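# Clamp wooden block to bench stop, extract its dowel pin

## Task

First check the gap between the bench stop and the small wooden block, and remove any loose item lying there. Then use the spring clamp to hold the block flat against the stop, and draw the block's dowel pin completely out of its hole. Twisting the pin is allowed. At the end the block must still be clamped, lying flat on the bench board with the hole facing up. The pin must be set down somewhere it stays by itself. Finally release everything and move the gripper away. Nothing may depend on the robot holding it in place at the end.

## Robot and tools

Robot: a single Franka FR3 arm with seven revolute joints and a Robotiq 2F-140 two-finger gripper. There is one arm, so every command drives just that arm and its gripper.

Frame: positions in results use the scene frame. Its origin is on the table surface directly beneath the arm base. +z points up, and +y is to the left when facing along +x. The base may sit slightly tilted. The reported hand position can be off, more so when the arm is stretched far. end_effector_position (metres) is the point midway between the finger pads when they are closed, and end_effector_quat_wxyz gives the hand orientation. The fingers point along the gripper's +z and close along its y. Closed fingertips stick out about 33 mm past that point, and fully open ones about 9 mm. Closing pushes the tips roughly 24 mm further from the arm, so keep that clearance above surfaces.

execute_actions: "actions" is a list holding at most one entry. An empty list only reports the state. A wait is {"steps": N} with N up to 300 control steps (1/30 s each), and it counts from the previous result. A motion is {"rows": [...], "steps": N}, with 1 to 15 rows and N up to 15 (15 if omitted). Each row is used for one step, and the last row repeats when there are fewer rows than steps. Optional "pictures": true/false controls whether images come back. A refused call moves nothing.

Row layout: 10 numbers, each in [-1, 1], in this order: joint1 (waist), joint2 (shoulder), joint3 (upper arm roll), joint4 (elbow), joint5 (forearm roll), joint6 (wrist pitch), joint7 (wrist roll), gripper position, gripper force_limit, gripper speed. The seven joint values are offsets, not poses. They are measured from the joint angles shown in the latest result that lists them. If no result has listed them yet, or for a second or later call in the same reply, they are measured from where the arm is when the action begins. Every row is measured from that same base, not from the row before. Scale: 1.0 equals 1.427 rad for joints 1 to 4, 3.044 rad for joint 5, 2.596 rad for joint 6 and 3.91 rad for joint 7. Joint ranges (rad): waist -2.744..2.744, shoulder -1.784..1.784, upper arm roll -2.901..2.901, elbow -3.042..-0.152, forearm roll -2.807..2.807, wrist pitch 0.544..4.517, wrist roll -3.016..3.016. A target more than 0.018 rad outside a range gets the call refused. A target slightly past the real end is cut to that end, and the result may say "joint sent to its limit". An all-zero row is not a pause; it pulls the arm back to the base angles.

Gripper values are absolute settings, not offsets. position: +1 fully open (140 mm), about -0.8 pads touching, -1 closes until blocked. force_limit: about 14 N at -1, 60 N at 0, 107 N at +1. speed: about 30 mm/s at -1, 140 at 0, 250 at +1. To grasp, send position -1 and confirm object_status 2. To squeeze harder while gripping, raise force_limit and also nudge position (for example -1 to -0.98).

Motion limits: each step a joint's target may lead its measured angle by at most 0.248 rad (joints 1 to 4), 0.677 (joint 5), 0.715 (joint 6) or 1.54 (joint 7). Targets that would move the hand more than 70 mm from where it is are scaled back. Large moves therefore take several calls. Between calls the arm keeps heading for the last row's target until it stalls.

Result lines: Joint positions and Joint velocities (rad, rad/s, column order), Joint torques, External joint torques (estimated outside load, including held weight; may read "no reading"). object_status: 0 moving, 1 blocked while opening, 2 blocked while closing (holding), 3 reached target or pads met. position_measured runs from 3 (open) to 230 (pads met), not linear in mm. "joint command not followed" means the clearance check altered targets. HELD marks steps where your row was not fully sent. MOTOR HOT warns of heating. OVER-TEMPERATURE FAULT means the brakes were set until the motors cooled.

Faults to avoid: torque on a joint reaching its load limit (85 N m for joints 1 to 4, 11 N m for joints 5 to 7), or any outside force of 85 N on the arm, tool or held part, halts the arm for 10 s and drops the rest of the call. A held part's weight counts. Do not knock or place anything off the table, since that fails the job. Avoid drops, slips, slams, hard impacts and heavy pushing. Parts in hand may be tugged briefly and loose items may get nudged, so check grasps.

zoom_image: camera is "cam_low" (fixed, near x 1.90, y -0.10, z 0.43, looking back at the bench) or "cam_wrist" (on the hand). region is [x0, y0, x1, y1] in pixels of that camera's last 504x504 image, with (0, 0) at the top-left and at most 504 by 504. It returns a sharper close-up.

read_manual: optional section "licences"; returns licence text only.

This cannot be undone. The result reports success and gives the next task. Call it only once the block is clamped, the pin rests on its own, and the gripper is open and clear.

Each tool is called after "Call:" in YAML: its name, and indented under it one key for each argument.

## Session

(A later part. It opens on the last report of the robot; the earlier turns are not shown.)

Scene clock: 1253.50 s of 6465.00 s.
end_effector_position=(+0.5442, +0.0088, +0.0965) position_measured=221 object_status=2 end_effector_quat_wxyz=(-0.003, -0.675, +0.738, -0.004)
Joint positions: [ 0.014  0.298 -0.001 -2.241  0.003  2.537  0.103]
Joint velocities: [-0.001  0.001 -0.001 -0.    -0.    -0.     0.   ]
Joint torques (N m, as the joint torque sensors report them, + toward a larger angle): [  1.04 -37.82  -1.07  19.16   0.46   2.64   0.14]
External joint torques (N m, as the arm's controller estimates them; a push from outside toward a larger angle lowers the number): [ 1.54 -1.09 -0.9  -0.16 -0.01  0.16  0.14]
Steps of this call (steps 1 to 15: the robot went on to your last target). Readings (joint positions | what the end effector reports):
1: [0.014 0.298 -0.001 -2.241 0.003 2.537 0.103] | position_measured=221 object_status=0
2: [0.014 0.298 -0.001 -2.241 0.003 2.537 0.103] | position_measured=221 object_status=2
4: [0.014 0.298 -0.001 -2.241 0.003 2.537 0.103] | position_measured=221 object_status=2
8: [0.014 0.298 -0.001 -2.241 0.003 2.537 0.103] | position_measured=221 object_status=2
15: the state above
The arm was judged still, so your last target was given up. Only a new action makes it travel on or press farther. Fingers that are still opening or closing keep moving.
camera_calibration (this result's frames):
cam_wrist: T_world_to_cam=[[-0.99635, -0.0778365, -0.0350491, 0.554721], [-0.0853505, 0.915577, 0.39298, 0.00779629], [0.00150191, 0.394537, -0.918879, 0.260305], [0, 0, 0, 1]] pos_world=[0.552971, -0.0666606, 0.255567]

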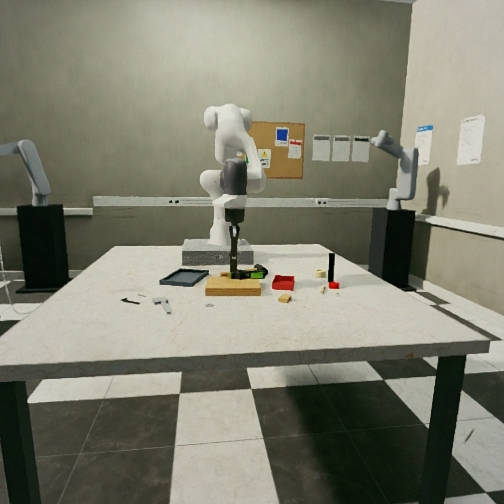

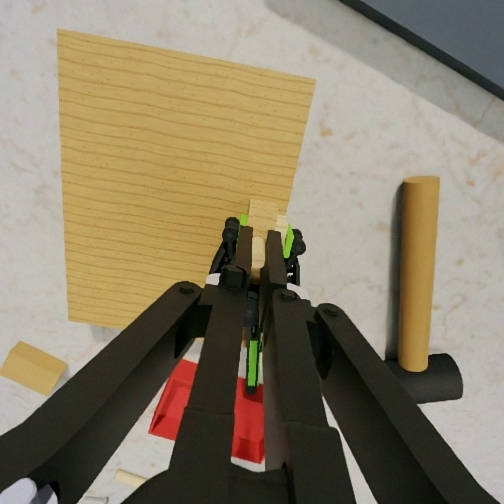

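Call:
execute_actions:
  actions:
    - {"rows": [[0,0,0,0,0,0,0.004,-1,0.3,-0.8],[0,0,0,0,0,0,0.008,-1,0.3,-0.8],[0,0,0,0,0,0,0.012,-1,0.3,-0.8],[0,0,0,0,0,0,0.016,-1,0.3,-0.8],[0,0,0,0,0,0,0.020,-1,0.3,-0.8],[0,0,0,0,0,0,0.024,-1,0.3,-0.8],[0,0,0,0,0,0,0.028,-1,0.3,-0.8],[0,0,0,0,0,0,0.032,-1,0.3,-0.8],[0,0,0,0,0,0,0.036,-1,0.3,-0.8],[0,0,0,0,0,0,0.040,-1,0.3,-0.8]], "steps": 15}
  pictures: false

Call:
execute_actions:
  actions:
    - {"steps": 15}

Scene clock: 1270.73 s of 6465.00 s.
end_effector_position=(+0.5443, +0.0088, +0.0965) position_measured=221 object_status=2 end_effector_quat_wxyz=(-0.003, -0.638, +0.770, -0.004)
Joint positions: [ 0.014  0.298 -0.001 -2.241  0.003  2.537  0.201]
Joint velocities: [-0.    -0.001  0.     0.001  0.001  0.     0.173]
Joint torques (N m, as the joint torque sensors report them, + toward a larger angle): [  0.79 -37.84  -0.67  19.03   0.44   2.65   0.38]
External joint torques (N m, as the arm's controller estimates them; a push from outside toward a larger angle lowers the number): [ 1.15 -0.86 -0.63 -0.46 -0.02  0.14  0.38]
Steps of this call (steps 1 to 90: nothing new was sent; then 13.73 s passed at rest; steps 91 to 105: all 15 steps of this action). Readings (joint positions | what the end effector reports):
91: [0.014 0.298 -0.001 -2.241 0.003 2.537 0.104] | position_measured=221 object_status=2
92: [0.014 0.298 -0.001 -2.241 0.003 2.537 0.106] | position_measured=221 object_status=2
94: [0.014 0.298 -0.001 -2.241 0.003 2.537 0.115] | position_measured=221 object_status=2
98: [0.014 0.298 -0.001 -2.241 0.003 2.537 0.144] | position_measured=221 object_status=2
105: the state above

Scene clock: 1271.23 s of 6465.00 s.
end_effector_position=(+0.5443, +0.0088, +0.0965) position_measured=221 object_status=2 end_effector_quat_wxyz=(-0.003, -0.621, +0.784, -0.004)
Joint positions: [ 0.014  0.298 -0.001 -2.241  0.003  2.537  0.243]
Joint velocities: [ 0.001  0.    -0.    -0.    -0.001 -0.     0.033]
Joint torques (N m, as the joint torque sensors report them, + toward a larger angle): [  0.92 -38.32  -1.05  19.01   0.44   2.65   0.53]
External joint torques (N m, as the arm's controller estimates them; a push from outside toward a larger angle lowers the number): [ 1.31 -1.52 -0.98 -0.34 -0.02  0.17  0.53]
Steps of this call (steps 1 to 15: the robot went on to your last target). Readings (joint positions | what the end effector reports):
1: [0.014 0.298 -0.001 -2.241 0.003 2.537 0.207] | position_measured=221 object_status=2
2: [0.014 0.298 -0.001 -2.241 0.003 2.537 0.212] | position_measured=221 object_status=2
4: [0.014 0.298 -0.001 -2.241 0.003 2.537 0.220] | position_measured=221 object_status=2
8: [0.014 0.298 -0.001 -2.241 0.003 2.537 0.232] | position_measured=221 object_status=2
15: the state above
camera_calibration (this result's frames):
cam_wrist: T_world_to_cam=[[-0.997417, 0.0618604, -0.0364964, 0.554228], [0.0425832, 0.918513, 0.393091, -0.0618734], [0.0578392, 0.390521, -0.918775, 0.22968], [0, 0, 0, 1]] pos_world=[0.542147, -0.0671483, 0.255574]

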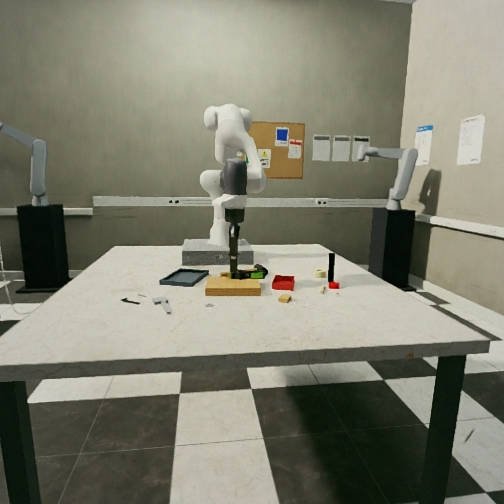

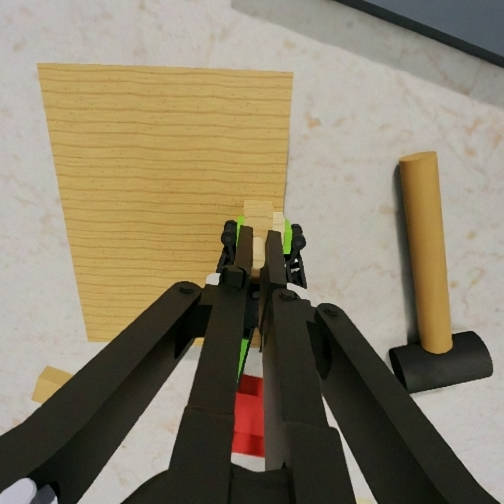

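Call:
execute_actions:
  actions:
    - {"rows": [[0,0,0,0,0,0,-0.004,-1,0.3,-0.8],[0,0,0,0,0,0,-0.012,-1,0.3,-0.8],[0,-0.0005,0,0,0,-0.0005,-0.020,-1,0.3,-0.8],[0,-0.001,0,0,0,-0.001,-0.028,-1,0.3,-0.8],[0,-0.0015,0,0,0,-0.0013,-0.036,-1,0.3,-0.8],[0,-0.002,0,0,0,-0.0016,-0.044,-1,0.3,-0.8],[0,-0.0025,0,0,0,-0.0019,-0.052,-1,0.3,-0.8],[0,-0.003,0,0,0,-0.0022,-0.060,-1,0.3,-0.8],[0,-0.0035,0,0,0,-0.0025,-0.068,-1,0.3,-0.8],[0,-0.004,0,0,0,-0.0028,-0.076,-1,0.3,-0.8],[0,-0.0045,0,0,0,-0.003,-0.084,-1,0.3,-0.8],[0,-0.005,0,0,0,-0.0033,-0.09,-1,0.3,-0.8],[0,-0.0055,0,0,0,-0.0035,-0.09,-1,0.3,-0.8]], "steps": 15}
  pictures: false

Call:
execute_actions:
  actions:
    - {"steps": 15}

Call:
zoom_image:
  camera: "cam_low"
  region: [200, 245, 280, 305]

Scene clock: 1290.10 s of 6465.00 s.
end_effector_position=(+0.5429, +0.0088, +0.0970) position_measured=221 object_status=2 end_effector_quat_wxyz=(+0.005, +0.699, -0.715, +0.003)
Joint positions: [ 0.014  0.296 -0.001 -2.242  0.003  2.531  0.036]
Joint velocities: [ 0.001 -0.006  0.    -0.001 -0.    -0.014 -0.457]
Joint torques (N m, as the joint torque sensors report them, + toward a larger angle): [  0.69 -41.59  -0.9   19.47   0.5    2.44  -0.37]
External joint torques (N m, as the arm's controller estimates them; a push from outside toward a larger angle lowers the number): [ 0.98 -4.88 -0.92  0.13  0.04 -0.02 -0.37]
Steps of this call (steps 1 to 15: the robot went on to your last target; steps 16 to 90: nothing new was sent; then 15.37 s passed at rest; steps 91 to 105: all 15 steps of this action). Readings (joint positions | what the end effector reports):
91: [0.014 0.298 -0.001 -2.241 0.003 2.537 0.252] | position_measured=221 object_status=2
92: [0.014 0.298 -0.001 -2.241 0.003 2.537 0.247] | position_measured=221 object_status=2
94: [0.014 0.298 -0.001 -2.241 0.003 2.537 0.230] | position_measured=221 object_status=2
98: [0.014 0.298 -0.001 -2.241 0.003 2.536 0.171] | position_measured=221 object_status=2
105: the state above

Scene clock: 1290.60 s of 6465.00 s.
end_effector_position=(+0.5424, +0.0088, +0.0973) position_measured=221 object_status=2 end_effector_quat_wxyz=(+0.005, +0.738, -0.675, +0.002)
Joint positions: [ 0.014  0.295 -0.001 -2.242  0.003  2.529 -0.076]
Joint velocities: [-0.002  0.001  0.    -0.     0.    -0.001 -0.087]
Joint torques (N m, as the joint torque sensors report them, + toward a larger angle): [  0.89 -41.35  -0.48  19.11   0.43   2.43  -0.23]
External joint torques (N m, as the arm's controller estimates them; a push from outside toward a larger angle lowers the number): [ 1.46 -4.73 -0.25 -0.19 -0.04 -0.04 -0.23]
Steps of this call (steps 1 to 15: the robot went on to your last target). Readings (joint positions | what the end effector reports):
1: [0.014 0.296 -0.001 -2.242 0.003 2.531 0.021] | position_measured=221 object_status=2
2: [0.014 0.296 -0.001 -2.242 0.003 2.530 0.008] | position_measured=221 object_status=2
4: [0.014 0.296 -0.001 -2.242 0.003 2.530 -0.013] | position_measured=221 object_status=2
8: [0.014 0.295 -0.001 -2.242 0.003 2.529 -0.045] | position_measured=221 object_status=2
15: the state above
camera_calibration (this result's frames):
cam_wrist: T_world_to_cam=[[-0.966812, -0.253928, -0.0281917, 0.537802], [-0.244184, 0.885935, 0.394327, 0.0936421], [-0.0751546, 0.388124, -0.918538, 0.302612], [0, 0, 0, 1]] pos_world=[0.565562, -0.0638489, 0.256197]

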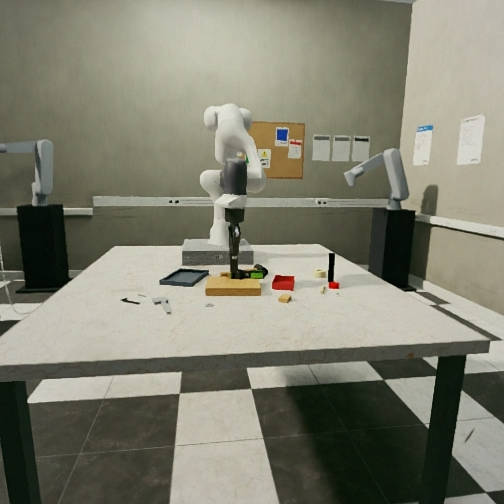

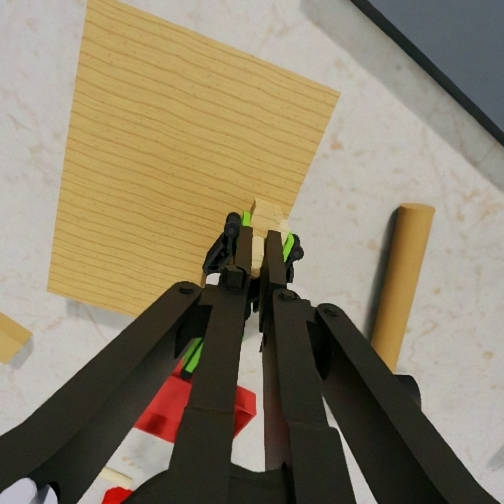

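Region (200, 245, 280, 305) of cam_low's 504x504 image, scaled by 6.300, with more detail than that image has; it fills the top 378 rows of this view, and the rest is white.

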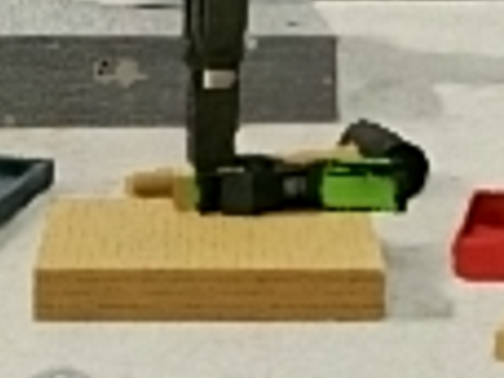

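Call:
execute_actions:
  actions:
    - {"rows": [[0,-0.002,0,0,0,0,0.004,-1,0.3,-0.8],[0,-0.003,0,0,0,0,0.014,-1,0.3,-0.8],[0,-0.0035,0,0,0,0,0.024,-1,0.3,-0.8],[0,-0.004,0,0,0,0,0.034,-1,0.3,-0.8],[0,-0.0043,0,0,0,0,0.044,-1,0.3,-0.8],[0,-0.0046,0,0,0,0,0.054,-1,0.3,-0.8],[0,-0.0049,0,0,0,0,0.064,-1,0.3,-0.8],[0,-0.0052,0,0,0,0,0.074,-1,0.3,-0.8],[0,-0.0055,0,0,0,0,0.084,-1,0.3,-0.8],[0,-0.0058,0,0,0,0,0.094,-1,0.3,-0.8],[0,-0.0061,0,0,0,0,0.104,-1,0.3,-0.8],[0,-0.0064,0,0,0,0,0.11,-1,0.3,-0.8],[0,-0.0067,0,0,0,0,0.11,-1,0.3,-0.8],[0,-0.007,0,0,0,0,0.11,-1,0.3,-0.8]], "steps": 15}
  pictures: false

Call:
execute_actions:
  actions:
    - {"steps": 15}

Call:
zoom_image:
  camera: "cam_low"
  region: [200, 245, 280, 305]

Scene clock: 1313.70 s of 6465.00 s.
end_effector_position=(+0.5427, +0.0088, +0.0988) position_measured=221 object_status=2 end_effector_quat_wxyz=(-0.004, -0.647, +0.763, -0.003)
Joint positions: [ 0.014  0.292 -0.001 -2.243  0.003  2.529  0.177]
Joint velocities: [ 0.    -0.008 -0.001 -0.003  0.001 -0.002  0.566]
Joint torques (N m, as the joint torque sensors report them, + toward a larger angle): [  1.06 -41.62  -0.82  19.53   0.46   2.72   0.64]
External joint torques (N m, as the arm's controller estimates them; a push from outside toward a larger angle lowers the number): [ 1.58 -5.24 -0.63  0.27  0.    0.28  0.64]
Steps of this call (steps 1 to 30: the robot went on to your last target; steps 31 to 90: nothing new was sent; then 19.60 s passed at rest; steps 91 to 105: all 15 steps of this action). Readings (joint positions | what the end effector reports):
91: [0.014 0.295 -0.001 -2.242 0.003 2.529 -0.099] | position_measured=221 object_status=2
92: [0.014 0.295 -0.001 -2.242 0.003 2.529 -0.093] | position_measured=221 object_status=2
94: [0.014 0.295 -0.001 -2.242 0.003 2.529 -0.070] | position_measured=221 object_status=2
98: [0.014 0.294 -0.001 -2.242 0.003 2.529 0.007] | position_measured=221 object_status=2
105: the state above

Scene clock: 1314.20 s of 6465.00 s.
end_effector_position=(+0.5429, +0.0088, +0.0991) position_measured=221 object_status=2 end_effector_quat_wxyz=(-0.004, -0.593, +0.805, -0.004)
Joint positions: [ 0.014  0.291 -0.001 -2.243  0.003  2.528  0.315]
Joint velocities: [-0.     0.    -0.001 -0.     0.001  0.     0.111]
Joint torques (N m, as the joint torque sensors report them, + toward a larger angle): [  0.73 -41.82  -0.95  19.68   0.45   2.71   0.45]
External joint torques (N m, as the arm's controller estimates them; a push from outside toward a larger angle lowers the number): [ 1.24 -5.28 -0.77  0.34 -0.01  0.25  0.45]
Steps of this call (steps 1 to 15: the robot went on to your last target). Readings (joint positions | what the end effector reports):
1: [0.014 0.291 -0.001 -2.243 0.003 2.529 0.195] | position_measured=221 object_status=2
2: [0.014 0.291 -0.001 -2.243 0.003 2.529 0.211] | position_measured=221 object_status=2
4: [0.014 0.291 -0.001 -2.243 0.003 2.529 0.238] | position_measured=221 object_status=2
8: [0.014 0.291 -0.001 -2.243 0.003 2.528 0.277] | position_measured=221 object_status=2
15: the state above
camera_calibration (this result's frames):
cam_wrist: T_world_to_cam=[[-0.990465, 0.133352, -0.0345853, 0.548362], [0.109212, 0.913068, 0.392912, -0.0989567], [0.0839743, 0.385389, -0.918925, 0.21801], [0, 0, 0, 1]] pos_world=[0.535633, -0.0667896, 0.258182]

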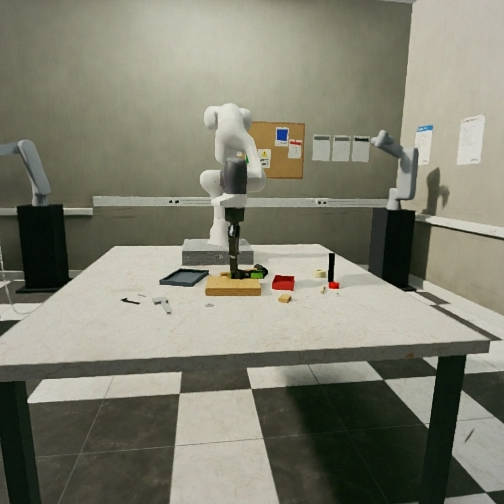

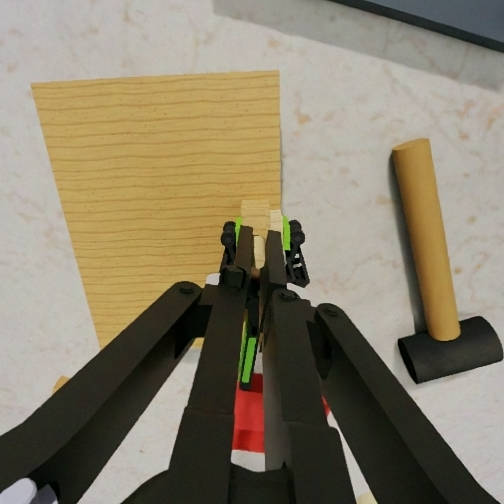

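Region (200, 245, 280, 305) of cam_low's 504x504 image, scaled by 6.300, with more detail than that image has; it fills the top 378 rows of this view, and the rest is white.

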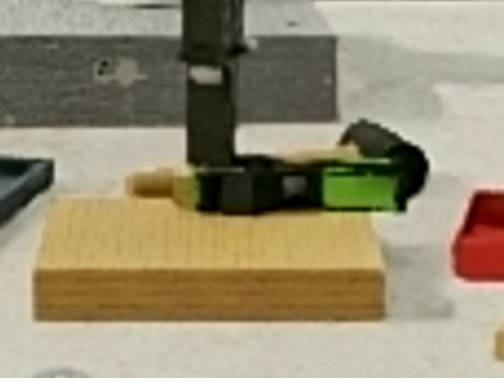

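Call:
zoom_image:
  camera: "cam_low"
  region: [215, 262, 255, 286]

Call:
zoom_image:
  camera: "cam_wrist"
  region: [205, 185, 325, 305]

Region (215, 262, 255, 286) of cam_low's 504x504 image, scaled by 12.600, with more detail than that image has; it fills the top 302 rows of this view, and the rest is white.

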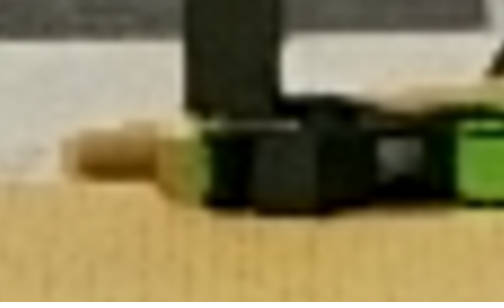

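Region (205, 185, 325, 305) of cam_wrist's 504x504 image, scaled by 4.200, with more detail than that image has.

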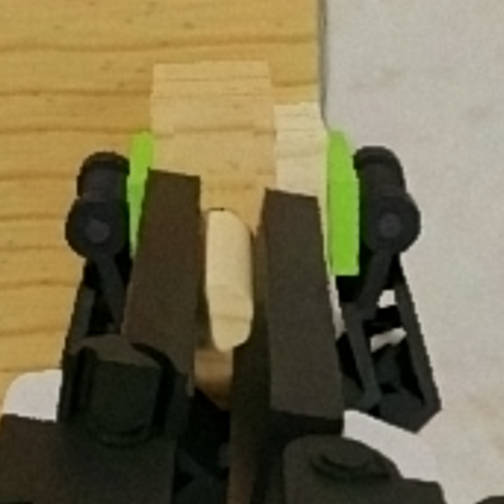

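Call:
execute_actions:
  actions:
    - {"rows": [[0,-0.002,0,0,0,0,0.0,-1,0.3,-0.8],[0,-0.003,0,0,0,0,-0.012,-1,0.3,-0.8],[0,-0.0035,0,0,0,0,-0.024,-1,0.3,-0.8],[0,-0.004,0,0,0,0,-0.036,-1,0.3,-0.8],[0,-0.0044,0,0,0,0,-0.048,-1,0.3,-0.8],[0,-0.0048,0,0,0,0,-0.060,-1,0.3,-0.8],[0,-0.0052,0,0,0,0,-0.072,-1,0.3,-0.8],[0,-0.0056,0,0,0,0,-0.084,-1,0.3,-0.8],[0,-0.006,0,0,0,0,-0.096,-1,0.3,-0.8],[0,-0.0064,0,0,0,0,-0.108,-1,0.3,-0.8],[0,-0.0068,0,0,0,0,-0.12,-1,0.3,-0.8],[0,-0.0072,0,0,0,0,-0.132,-1,0.3,-0.8],[0,-0.0076,0,0,0,0,-0.14,-1,0.3,-0.8],[0,-0.008,0,0,0,0,-0.14,-1,0.3,-0.8]], "steps": 15}
  pictures: false

Call:
execute_actions:
  actions:
    - {"steps": 15}

Call:
zoom_image:
  camera: "cam_wrist"
  region: [205, 185, 325, 305]

Call:
zoom_image:
  camera: "cam_low"
  region: [200, 245, 280, 305]

Scene clock: 1348.63 s of 6465.00 s.
end_effector_position=(+0.5434, +0.0089, +0.1012) position_measured=221 object_status=2 end_effector_quat_wxyz=(+0.003, +0.708, -0.706, +0.004)
Joint positions: [ 0.014  0.286 -0.001 -2.244  0.003  2.528  0.011]
Joint velocities: [ 0.    -0.014 -0.001  0.001  0.    -0.001 -0.787]
Joint torques (N m, as the joint torque sensors report them, + toward a larger angle): [  0.91 -41.07  -0.91  19.95   0.46   2.76  -0.34]
External joint torques (N m, as the arm's controller estimates them; a push from outside toward a larger angle lowers the number): [ 1.27 -4.72 -0.86  0.52  0.    0.27 -0.35]
Steps of this call (steps 1 to 30: the robot went on to your last target; steps 31 to 90: nothing new was sent; then 30.93 s passed at rest; steps 91 to 105: all 15 steps of this action). Readings (joint positions | what the end effector reports):
91: [0.014 0.291 -0.001 -2.243 0.003 2.528 0.346] | position_measured=221 object_status=2
92: [0.014 0.291 -0.001 -2.243 0.003 2.528 0.339] | position_measured=221 object_status=2
94: [0.014 0.291 -0.001 -2.243 0.003 2.528 0.314] | position_measured=221 object_status=2
98: [0.014 0.290 -0.001 -2.244 0.003 2.528 0.227] | position_measured=221 object_status=2
105: the state above

Scene clock: 1349.13 s of 6465.00 s.
end_effector_position=(+0.5436, +0.0089, +0.1016) position_measured=221 object_status=2 end_effector_quat_wxyz=(+0.003, +0.772, -0.636, +0.004)
Joint positions: [ 0.014  0.285 -0.001 -2.244  0.003  2.528 -0.18 ]
Joint velocities: [ 0.001  0.001 -0.     0.     0.     0.    -0.151]
Joint torques (N m, as the joint torque sensors report them, + toward a larger angle): [  1.15 -41.74  -0.87  20.06   0.48   2.78  -0.24]
External joint torques (N m, as the arm's controller estimates them; a push from outside toward a larger angle lowers the number): [ 1.49 -5.18 -0.83  0.52  0.01  0.27 -0.24]
Steps of this call (steps 1 to 15: the robot went on to your last target). Readings (joint positions | what the end effector reports):
1: [0.014 0.286 -0.001 -2.244 0.003 2.528 -0.013] | position_measured=221 object_status=2
2: [0.014 0.286 -0.001 -2.244 0.003 2.528 -0.035] | position_measured=221 object_status=2
4: [0.014 0.285 -0.001 -2.244 0.003 2.528 -0.073] | position_measured=221 object_status=2
8: [0.014 0.285 -0.001 -2.244 0.003 2.528 -0.127] | position_measured=221 object_status=2
15: the state above
camera_calibration (this result's frames):
cam_wrist: T_world_to_cam=[[-0.934844, -0.353524, -0.0329837, 0.52302], [-0.337347, 0.855391, 0.393069, 0.143172], [-0.110745, 0.378585, -0.918917, 0.326143], [0, 0, 0, 1]] pos_world=[0.573359, -0.0610412, 0.260673]

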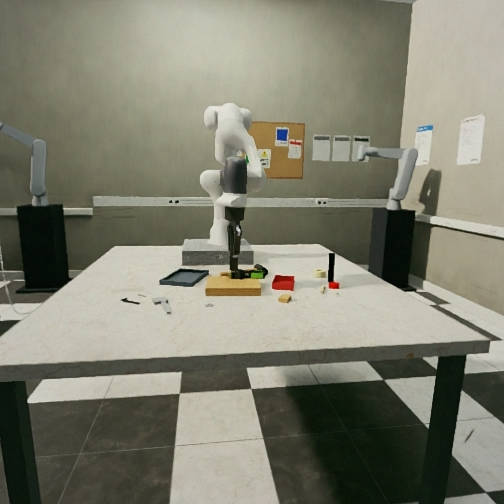

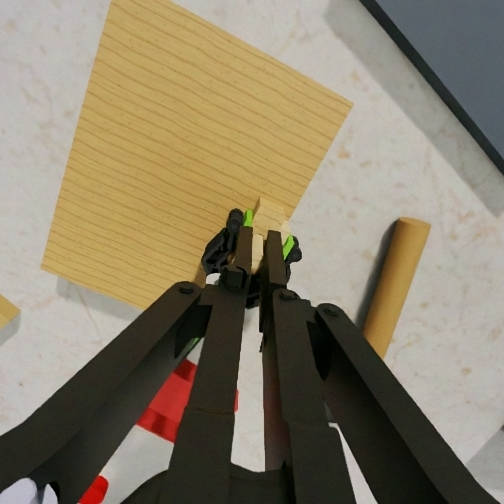

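Region (205, 185, 325, 305) of cam_wrist's 504x504 image, scaled by 4.200, with more detail than that image has.

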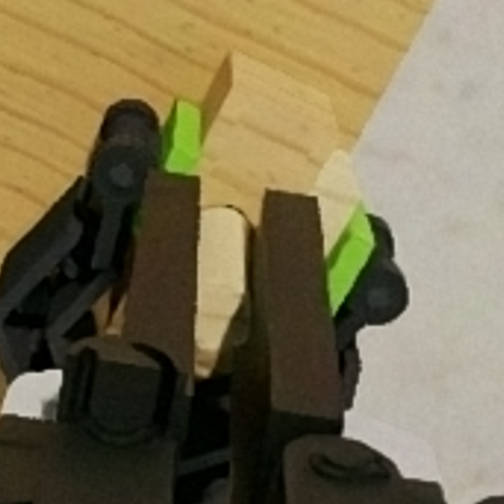

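Region (200, 245, 280, 305) of cam_low's 504x504 image, scaled by 6.300, with more detail than that image has; it fills the top 378 rows of this view, and the rest is white.

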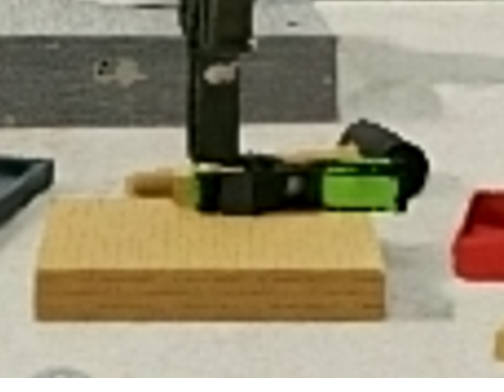

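Call:
zoom_image:
  camera: "cam_low"
  region: [215, 262, 255, 286]

Region (215, 262, 255, 286) of cam_low's 504x504 image, scaled by 12.600, with more detail than that image has; it fills the top 302 rows of this view, and the rest is white.

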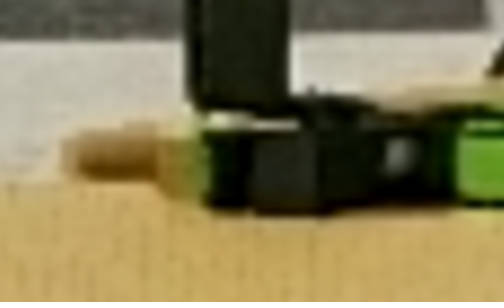

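Call:
execute_actions:
  actions:
    - {"rows": [[0,-0.002,0,0,0,0,0.0,-1,0.3,-0.8],[0,-0.003,0,0,0,0,0.012,-1,0.3,-0.8],[0,-0.0035,0,0,0,0,0.024,-1,0.3,-0.8],[0,-0.004,0,0,0,0,0.036,-1,0.3,-0.8],[0,-0.0045,0,0,0,-0.0004,0.048,-1,0.3,-0.8],[0,-0.005,0,0,0,-0.0007,0.060,-1,0.3,-0.8],[0,-0.0055,0,0,0,-0.001,0.072,-1,0.3,-0.8],[0,-0.006,0,0,0,-0.0013,0.084,-1,0.3,-0.8],[0,-0.0065,0,0,0,-0.0016,0.096,-1,0.3,-0.8],[0,-0.007,0,0,0,-0.0019,0.108,-1,0.3,-0.8],[0,-0.0075,0,0,0,-0.0022,0.12,-1,0.3,-0.8],[0,-0.008,0,0,0,-0.0025,0.132,-1,0.3,-0.8],[0,-0.0085,0,0,0,-0.0027,0.144,-1,0.3,-0.8],[0,-0.009,0,0,0,-0.0029,0.15,-1,0.3,-0.8],[0,-0.0095,0,0,0,-0.003,0.15,-1,0.3,-0.8]], "steps": 15}
  pictures: false

Call:
execute_actions:
  actions:
    - {"steps": 15}

Call:
zoom_image:
  camera: "cam_wrist"
  region: [205, 185, 325, 305]

Call:
zoom_image:
  camera: "cam_low"
  region: [215, 262, 255, 286]

Scene clock: 1378.57 s of 6465.00 s.
end_effector_position=(+0.5435, +0.0089, +0.1046) position_measured=221 object_status=2 end_effector_quat_wxyz=(-0.002, -0.665, +0.747, -0.005)
Joint positions: [ 0.014  0.279 -0.001 -2.245  0.003  2.523  0.129]
Joint velocities: [-0.    -0.023 -0.     0.     0.002 -0.016  0.899]
Joint torques (N m, as the joint torque sensors report them, + toward a larger angle): [  0.55 -40.03  -0.64  19.66   0.48   2.6    0.62]
External joint torques (N m, as the arm's controller estimates them; a push from outside toward a larger angle lowers the number): [ 1.07 -3.7  -0.44  0.03  0.01  0.09  0.63]
Steps of this call (steps 1 to 30: the robot went on to your last target; steps 31 to 90: nothing new was sent; then 25.93 s passed at rest; steps 91 to 105: all 15 steps of this action). Readings (joint positions | what the end effector reports):
91: [0.014 0.285 -0.001 -2.244 0.003 2.528 -0.223] | position_measured=221 object_status=2
92: [0.014 0.285 -0.001 -2.244 0.003 2.528 -0.215] | position_measured=221 object_status=2
94: [0.014 0.285 -0.001 -2.245 0.003 2.528 -0.188] | position_measured=221 object_status=2
98: [0.014 0.284 -0.001 -2.245 0.003 2.527 -0.097] | position_measured=221 object_status=2
105: the state above

Scene clock: 1379.07 s of 6465.00 s.
end_effector_position=(+0.5438, +0.0089, +0.1060) position_measured=221 object_status=2 end_effector_quat_wxyz=(-0.001, -0.579, +0.815, -0.005)
Joint positions: [ 0.014  0.276 -0.001 -2.245  0.003  2.521  0.348]
Joint velocities: [-0.    -0.001  0.    -0.    -0.001 -0.     0.172]
Joint torques (N m, as the joint torque sensors report them, + toward a larger angle): [  1.11 -40.03  -0.72  19.7    0.47   2.49   0.53]
External joint torques (N m, as the arm's controller estimates them; a push from outside toward a larger angle lowers the number): [ 1.63 -3.65 -0.51  0.06  0.    0.01  0.53]
Steps of this call (steps 1 to 15: the robot went on to your last target). Readings (joint positions | what the end effector reports):
1: [0.014 0.278 -0.001 -2.245 0.003 2.522 0.157] | position_measured=221 object_status=2
2: [0.014 0.277 -0.001 -2.245 0.003 2.522 0.183] | position_measured=221 object_status=2
4: [0.014 0.276 -0.001 -2.245 0.003 2.521 0.226] | position_measured=221 object_status=2
8: [0.014 0.276 -0.001 -2.245 0.003 2.521 0.288] | position_measured=221 object_status=2
15: the state above
camera_calibration (this result's frames):
cam_wrist: T_world_to_cam=[[-0.985358, 0.165671, -0.0402693, 0.547026], [0.136739, 0.908988, 0.393756, -0.116879], [0.101838, 0.382484, -0.918332, 0.214477], [0, 0, 0, 1]] pos_world=[0.533157, -0.0664188, 0.265011]

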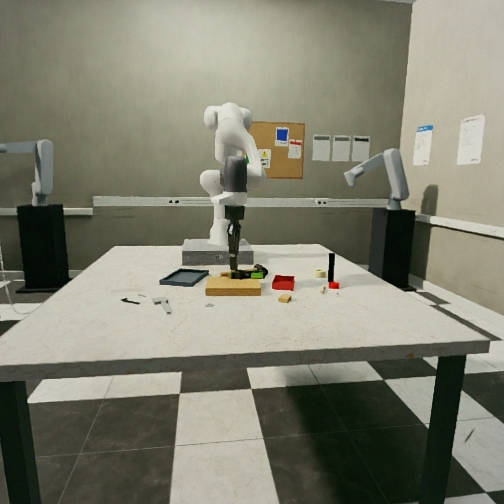

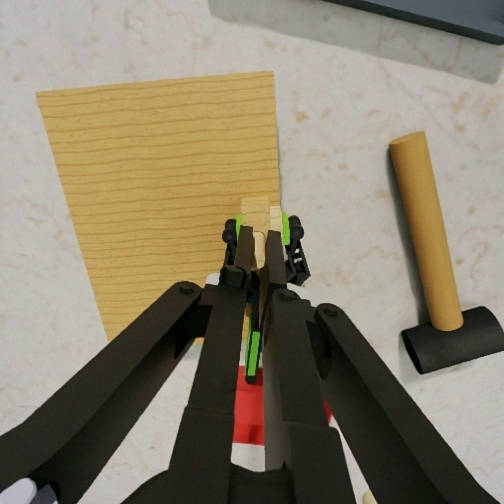

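Region (205, 185, 325, 305) of cam_wrist's 504x504 image, scaled by 4.200, with more detail than that image has.

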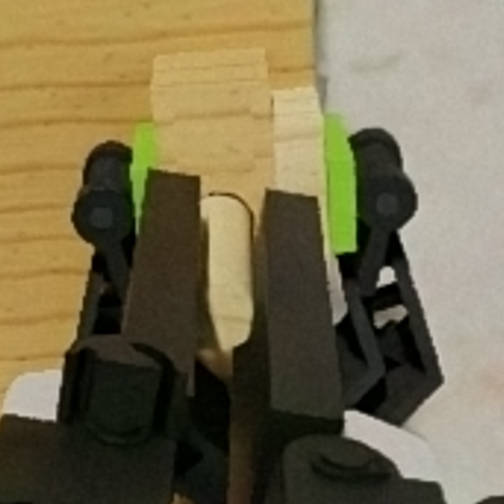

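Region (215, 262, 255, 286) of cam_low's 504x504 image, scaled by 12.600, with more detail than that image has; it fills the top 302 rows of this view, and the rest is white.

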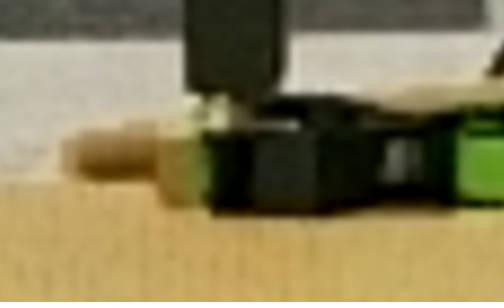

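Call:
execute_actions:
  actions:
    - {"rows": [[0,-0.002,0,0,0,0,0.0,-1,0.3,-0.8],[0,-0.0028,0,0,0,0,-0.010,-1,0.3,-0.8],[0,-0.0035,0,0,0,-0.0004,-0.022,-1,0.3,-0.8],[0,-0.0042,0,0,0,-0.0008,-0.034,-1,0.3,-0.8],[0,-0.005,0,0,0,-0.0013,-0.046,-1,0.3,-0.8],[0,-0.0058,0,0,0,-0.0018,-0.058,-1,0.3,-0.8],[0,-0.0066,0,0,0,-0.0023,-0.070,-1,0.3,-0.8],[0,-0.0074,0,0,0,-0.0028,-0.082,-1,0.3,-0.8],[0,-0.0082,0,0,0,-0.0033,-0.094,-1,0.3,-0.8],[0,-0.009,0,0,0,-0.0038,-0.106,-1,0.3,-0.8],[0,-0.0098,0,0,0,-0.0043,-0.118,-1,0.3,-0.8],[0,-0.0106,0,0,0,-0.0048,-0.13,-1,0.3,-0.8],[0,-0.0114,0,0,0,-0.0052,-0.14,-1,0.3,-0.8],[0,-0.0122,0,0,0,-0.0056,-0.145,-1,0.3,-0.8],[0,-0.013,0,0,0,-0.006,-0.145,-1,0.3,-0.8]], "steps": 15}
  pictures: false

Call:
execute_actions:
  actions:
    - {"steps": 15}

Call:
zoom_image:
  camera: "cam_low"
  region: [215, 256, 255, 286]

Scene clock: 1398.37 s of 6465.00 s.
end_effector_position=(+0.5440, +0.0090, +0.1118) position_measured=221 object_status=2 end_effector_quat_wxyz=(+0.001, +0.695, -0.719, +0.006)
Joint positions: [ 0.014  0.263 -0.001 -2.245  0.003  2.51   0.048]
Joint velocities: [-0.001 -0.037  0.     0.001 -0.001 -0.033 -0.867]
Joint torques (N m, as the joint torque sensors report them, + toward a larger angle): [  0.89 -40.11  -0.97  19.41   0.48   2.76  -0.41]
External joint torques (N m, as the arm's controller estimates them; a push from outside toward a larger angle lowers the number): [ 1.25 -4.11 -0.89 -0.43  0.    0.22 -0.42]
Steps of this call (steps 1 to 30: the robot went on to your last target; steps 31 to 90: nothing new was sent; then 15.80 s passed at rest; steps 91 to 105: all 15 steps of this action). Readings (joint positions | what the end effector reports):
91: [0.014 0.275 -0.001 -2.245 0.003 2.521 0.396] | position_measured=221 object_status=2
92: [0.014 0.275 -0.001 -2.245 0.003 2.521 0.389] | position_measured=221 object_status=2
94: [0.014 0.275 -0.001 -2.245 0.003 2.520 0.362] | position_measured=221 object_status=2
98: [0.014 0.272 -0.001 -2.245 0.003 2.518 0.272] | position_measured=221 object_status=2
105: the state above

Scene clock: 1398.87 s of 6465.00 s.
end_effector_position=(+0.5443, +0.0090, +0.1136) position_measured=221 object_status=2 end_effector_quat_wxyz=(+0.002, +0.766, -0.642, +0.006)
Joint positions: [ 0.014  0.259 -0.001 -2.245  0.003  2.508 -0.163]
Joint velocities: [-0.001 -0.    -0.001  0.001 -0.    -0.002 -0.168]
Joint torques (N m, as the joint torque sensors report them, + toward a larger angle): [  0.63 -38.49  -1.17  19.52   0.51   2.32  -0.32]
External joint torques (N m, as the arm's controller estimates them; a push from outside toward a larger angle lowers the number): [ 1.1  -2.33 -1.   -0.37  0.02 -0.2  -0.32]
Steps of this call (steps 1 to 15: the robot went on to your last target). Readings (joint positions | what the end effector reports):
1: [0.014 0.262 -0.001 -2.245 0.003 2.509 0.021] | position_measured=221 object_status=2
2: [0.014 0.261 -0.001 -2.245 0.003 2.509 -0.003] | position_measured=221 object_status=2
4: [0.014 0.260 -0.001 -2.245 0.003 2.509 -0.044] | position_measured=221 object_status=2
8: [0.014 0.259 -0.001 -2.245 0.003 2.508 -0.104] | position_measured=221 object_status=2
15: the state above
camera_calibration (this result's frames):
cam_wrist: T_world_to_cam=[[-0.940706, -0.3371, -0.0378805, 0.527791], [-0.324341, 0.861101, 0.391546, 0.131608], [-0.0993713, 0.380616, -0.919379, 0.331045], [0, 0, 0, 1]] pos_world=[0.572078, -0.06141, 0.272818]

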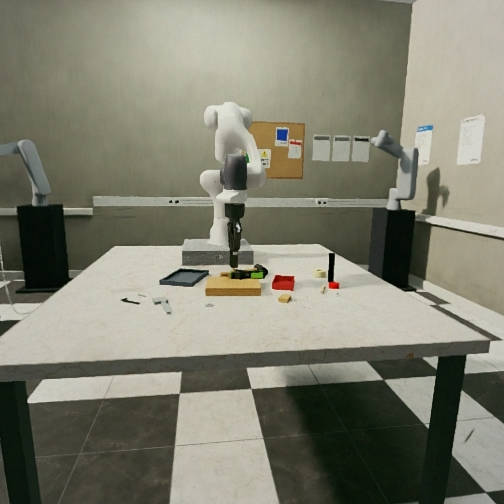

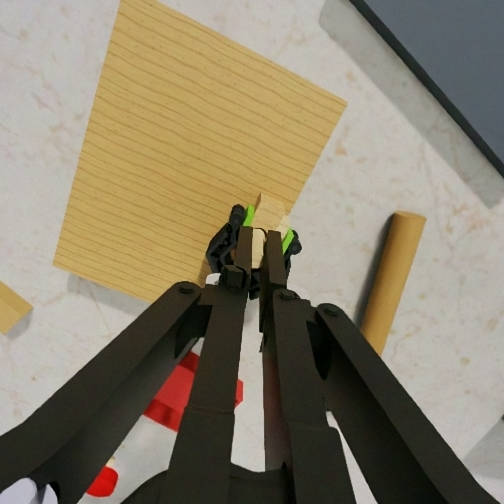

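Region (215, 256, 255, 286) of cam_low's 504x504 image, scaled by 12.600, with more detail than that image has; it fills the top 378 rows of this view, and the rest is white.

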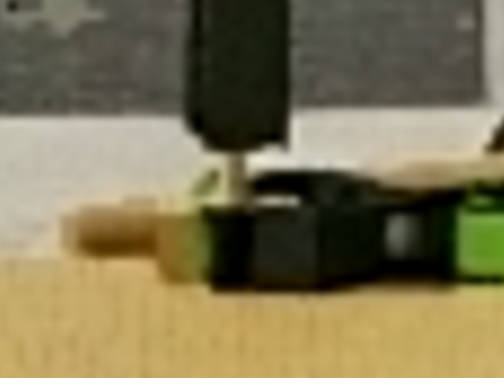

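Call:
execute_actions:
  actions:
    - {"rows": [[0,-0.002,0,0,0,-0.001,0.0,-1,0.3,-0.8],[0,-0.004,0,0,0,-0.0025,0.008,-1,0.3,-0.8],[0,-0.006,0,0,0,-0.004,0.016,-1,0.3,-0.8],[0,-0.0085,0,0,0,-0.006,0.024,-1,0.3,-0.8],[0,-0.011,0,0,0,-0.008,0.032,-1,0.3,-0.8],[0,-0.014,0,0,0,-0.0105,0.040,-1,0.3,-0.8],[0,-0.0175,0,0,0,-0.013,0.047,-1,0.3,-0.8],[0,-0.0215,0,0,0,-0.016,0.054,-1,0.3,-0.8],[0,-0.0255,0,0,0,-0.019,0.060,-1,0.3,-0.8],[0,-0.030,0,0,0,-0.0215,0.064,-1,0.3,-0.8],[0,-0.034,0,0,0,-0.024,0.068,-1,0.3,-0.8],[0,-0.038,0,0,0,-0.026,0.068,-1,0.3,-0.8],[0,-0.0415,0,0,0,-0.0275,0.068,-1,0.3,-0.8],[0,-0.044,0,0,0,-0.0285,0.068,-1,0.3,-0.8],[0,-0.046,0,0,0,-0.0285,0.068,-1,0.3,-0.8]], "steps": 15}
  pictures: false

Call:
execute_actions:
  actions:
    - {"steps": 20}

Call:
zoom_image:
  camera: "cam_low"
  region: [205, 240, 275, 295]

Call:
zoom_image:
  camera: "cam_wrist"
  region: [200, 160, 330, 290]

Scene clock: 1415.50 s of 6465.00 s.
end_effector_position=(+0.5427, +0.0093, +0.1387) position_measured=221 object_status=2 end_effector_quat_wxyz=(+0.001, +0.714, -0.700, +0.006)
Joint positions: [ 0.014  0.205 -0.001 -2.245  0.003  2.454 -0.006]
Joint velocities: [-0.001 -0.137  0.001 -0.    -0.001 -0.108  0.342]
Joint torques (N m, as the joint torque sensors report them, + toward a larger angle): [  0.79 -35.97  -1.01  20.24   0.51   2.27   0.6 ]
External joint torques (N m, as the arm's controller estimates them; a push from outside toward a larger angle lowers the number): [ 1.26 -2.52 -0.77  0.23  0.   -0.15  0.61]
Steps of this call (steps 1 to 30: the robot went on to your last target; steps 31 to 90: nothing new was sent; then 13.13 s passed at rest; steps 91 to 105: all 15 steps of this action). Readings (joint positions | what the end effector reports):
91: [0.014 0.259 -0.001 -2.245 0.003 2.507 -0.210] | position_measured=221 object_status=2
92: [0.014 0.259 -0.001 -2.245 0.003 2.507 -0.203] | position_measured=221 object_status=2
94: [0.014 0.256 -0.001 -2.245 0.003 2.504 -0.182] | position_measured=221 object_status=2
98: [0.014 0.242 -0.001 -2.245 0.003 2.490 -0.118] | position_measured=221 object_status=2
105: the state above

Scene clock: 1416.17 s of 6465.00 s.
end_effector_position=(+0.5394, +0.0093, +0.1420) position_measured=221 object_status=2 end_effector_quat_wxyz=(+0.004, +0.681, -0.732, +0.003)
Joint positions: [ 0.014  0.195 -0.001 -2.245  0.003  2.436  0.086]
Joint velocities: [-0.001  0.001  0.001 -0.    -0.001 -0.003  0.04 ]
Joint torques (N m, as the joint torque sensors report them, + toward a larger angle): [  0.78 -37.22  -0.88  20.26   0.51   2.42   0.49]
External joint torques (N m, as the arm's controller estimates them; a push from outside toward a larger angle lowers the number): [ 1.2  -2.36 -0.68 -0.37 -0.01 -0.06  0.49]
Steps of this call (steps 1 to 20: the robot went on to your last target). Readings (joint positions | what the end effector reports):
1: [0.014 0.201 -0.001 -2.245 0.003 2.451 0.005] | position_measured=221 object_status=2
2: [0.014 0.198 -0.001 -2.245 0.003 2.449 0.014] | position_measured=221 object_status=2
4: [0.014 0.196 -0.001 -2.245 0.003 2.445 0.031] | position_measured=221 object_status=2
8: [0.014 0.195 -0.001 -2.245 0.003 2.440 0.054] | position_measured=221 object_status=2
20: the state above
camera_calibration (this result's frames):
cam_wrist: T_world_to_cam=[[-0.994875, -0.0954436, -0.0333777, 0.550671], [-0.100866, 0.91384, 0.393349, -0.0026585], [-0.00704076, 0.3947, -0.918783, 0.306506], [0, 0, 0, 1]] pos_world=[0.549739, -0.0659904, 0.301039]

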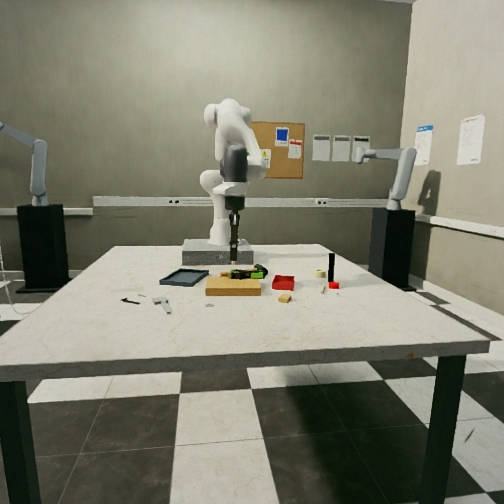

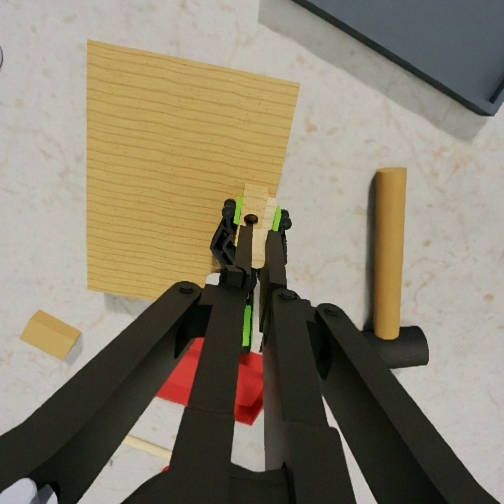

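Region (205, 240, 275, 295) of cam_low's 504x504 image, scaled by 7.200, with more detail than that image has; it fills the top 396 rows of this view, and the rest is white.

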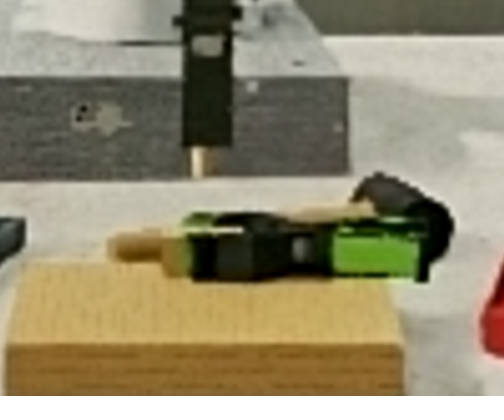

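Region (200, 160, 330, 290) of cam_wrist's 504x504 image, scaled by 3.877, with more detail than that image has.

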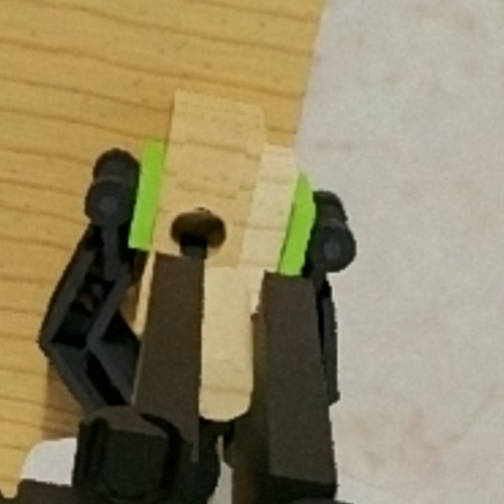

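Call:
execute_actions:
  actions:
    - {"rows": [[-0.006,0,0,-0.003,0,0.003,0,-1,0.3,-0.8],[-0.018,0.001,0,-0.008,0,0.008,0,-1,0.3,-0.8],[-0.035,0.002,0,-0.016,0,0.015,0,-1,0.3,-0.8],[-0.056,0.003,0,-0.026,0,0.023,0,-1,0.3,-0.8],[-0.08,0.005,0,-0.037,0,0.031,0,-1,0.3,-0.8],[-0.105,0.006,0,-0.048,0,0.039,0,-1,0.3,-0.8],[-0.13,0.008,0,-0.06,0,0.047,0,-1,0.3,-0.8],[-0.155,0.009,0,-0.071,0,0.055,0,-1,0.3,-0.8],[-0.18,0.011,0,-0.082,0,0.062,0,-1,0.3,-0.8],[-0.205,0.012,0,-0.093,0,0.069,0,-1,0.3,-0.8],[-0.228,0.014,0,-0.104,0,0.075,0,-1,0.3,-0.8],[-0.25,0.015,0,-0.114,0,0.080,0,-1,0.3,-0.8],[-0.268,0.017,0,-0.122,0,0.083,0,-1,0.3,-0.8],[-0.283,0.018,0,-0.129,0,0.0841,0,-1,0.3,-0.8],[-0.2927,0.0186,0,-0.1337,0,0.0841,0,-1,0.3,-0.8]], "steps": 15}
  pictures: false

Call:
execute_actions:
  actions:
    - {"steps": 25}

Scene clock: 1521.13 s of 6465.00 s.
end_effector_position=(+0.4584, -0.1727, +0.0852) position_measured=221 object_status=2 end_effector_quat_wxyz=(-0.008, -0.529, +0.848, +0.003)
Joint positions: [-0.358  0.218 -0.005 -2.411  0.003  2.606  0.093]
Joint velocities: [-0.714  0.066 -0.065 -0.331 -0.     0.266 -0.002]
Joint torques (N m, as the joint torque sensors report them, + toward a larger angle): [  7.31 -34.68   5.14  19.18   0.42   3.31  -0.14]
External joint torques (N m, as the arm's controller estimates them; a push from outside toward a larger angle lowers the number): [ 0.01  0.33 -1.79 -0.89  0.32  0.57 -0.13]
Steps of this call (steps 1 to 30: the robot went on to your last target; steps 31 to 90: nothing new was sent; then 101.47 s passed at rest; steps 91 to 105: all 15 steps of this action). Readings (joint positions | what the end effector reports):
91: [0.013 0.195 -0.000 -2.245 0.003 2.437 0.097] | position_measured=221 object_status=2
92: [0.009 0.195 0.001 -2.247 0.003 2.440 0.096] | position_measured=221 object_status=2
94: [-0.014 0.195 0.006 -2.259 0.003 2.454 0.095] | position_measured=221 object_status=2
98: [-0.124 0.200 0.008 -2.309 0.003 2.506 0.094] | position_measured=221 object_status=2
105: the state above

Scene clock: 1521.97 s of 6465.00 s.
end_effector_position=(+0.4492, -0.1920, +0.0788) position_measured=221 object_status=2 end_effector_quat_wxyz=(-0.002, -0.511, +0.860, -0.004)
Joint positions: [-0.404  0.223 -0.002 -2.434  0.003  2.652  0.092]
Joint velocities: [ 0.001 -0.     0.001  0.001  0.001  0.003 -0.001]
Joint torques (N m, as the joint torque sensors report them, + toward a larger angle): [  1.45 -33.87   0.14  16.51   0.37   2.97  -0.2 ]
External joint torques (N m, as the arm's controller estimates them; a push from outside toward a larger angle lowers the number): [ 1.69 -1.18  0.17 -1.24 -0.01  0.46 -0.2 ]
Steps of this call (steps 1 to 25: the robot went on to your last target). Readings (joint positions | what the end effector reports):
1: [-0.378 0.220 -0.007 -2.420 0.003 2.613 0.093] | position_measured=221 object_status=2
2: [-0.391 0.222 -0.009 -2.426 0.003 2.620 0.093] | position_measured=221 object_status=2
4: [-0.403 0.223 -0.009 -2.433 0.003 2.630 0.093] | position_measured=221 object_status=2
8: [-0.404 0.223 -0.004 -2.434 0.003 2.642 0.092] | position_measured=221 object_status=2
25: the state above
camera_calibration (this result's frames):
cam_wrist: T_world_to_cam=[[-0.945353, 0.323937, -0.0370359, 0.498148], [0.283987, 0.873878, 0.394574, 0.0164642], [0.160182, 0.362494, -0.918117, 0.245898], [0, 0, 0, 1]] pos_world=[0.426862, -0.264893, 0.237716]

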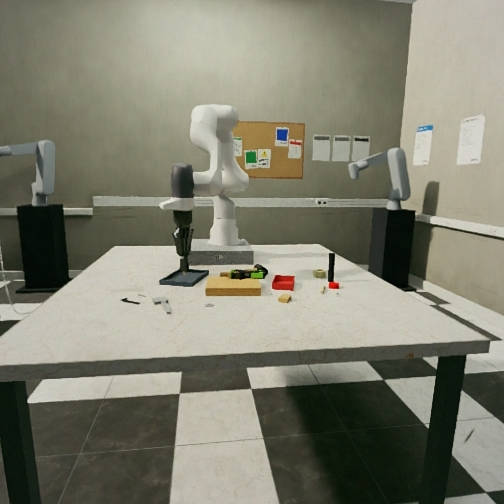

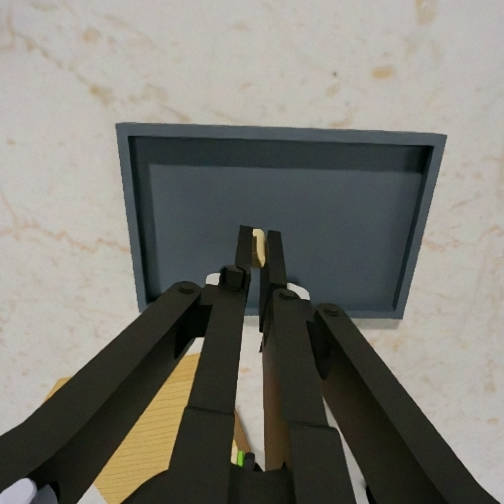

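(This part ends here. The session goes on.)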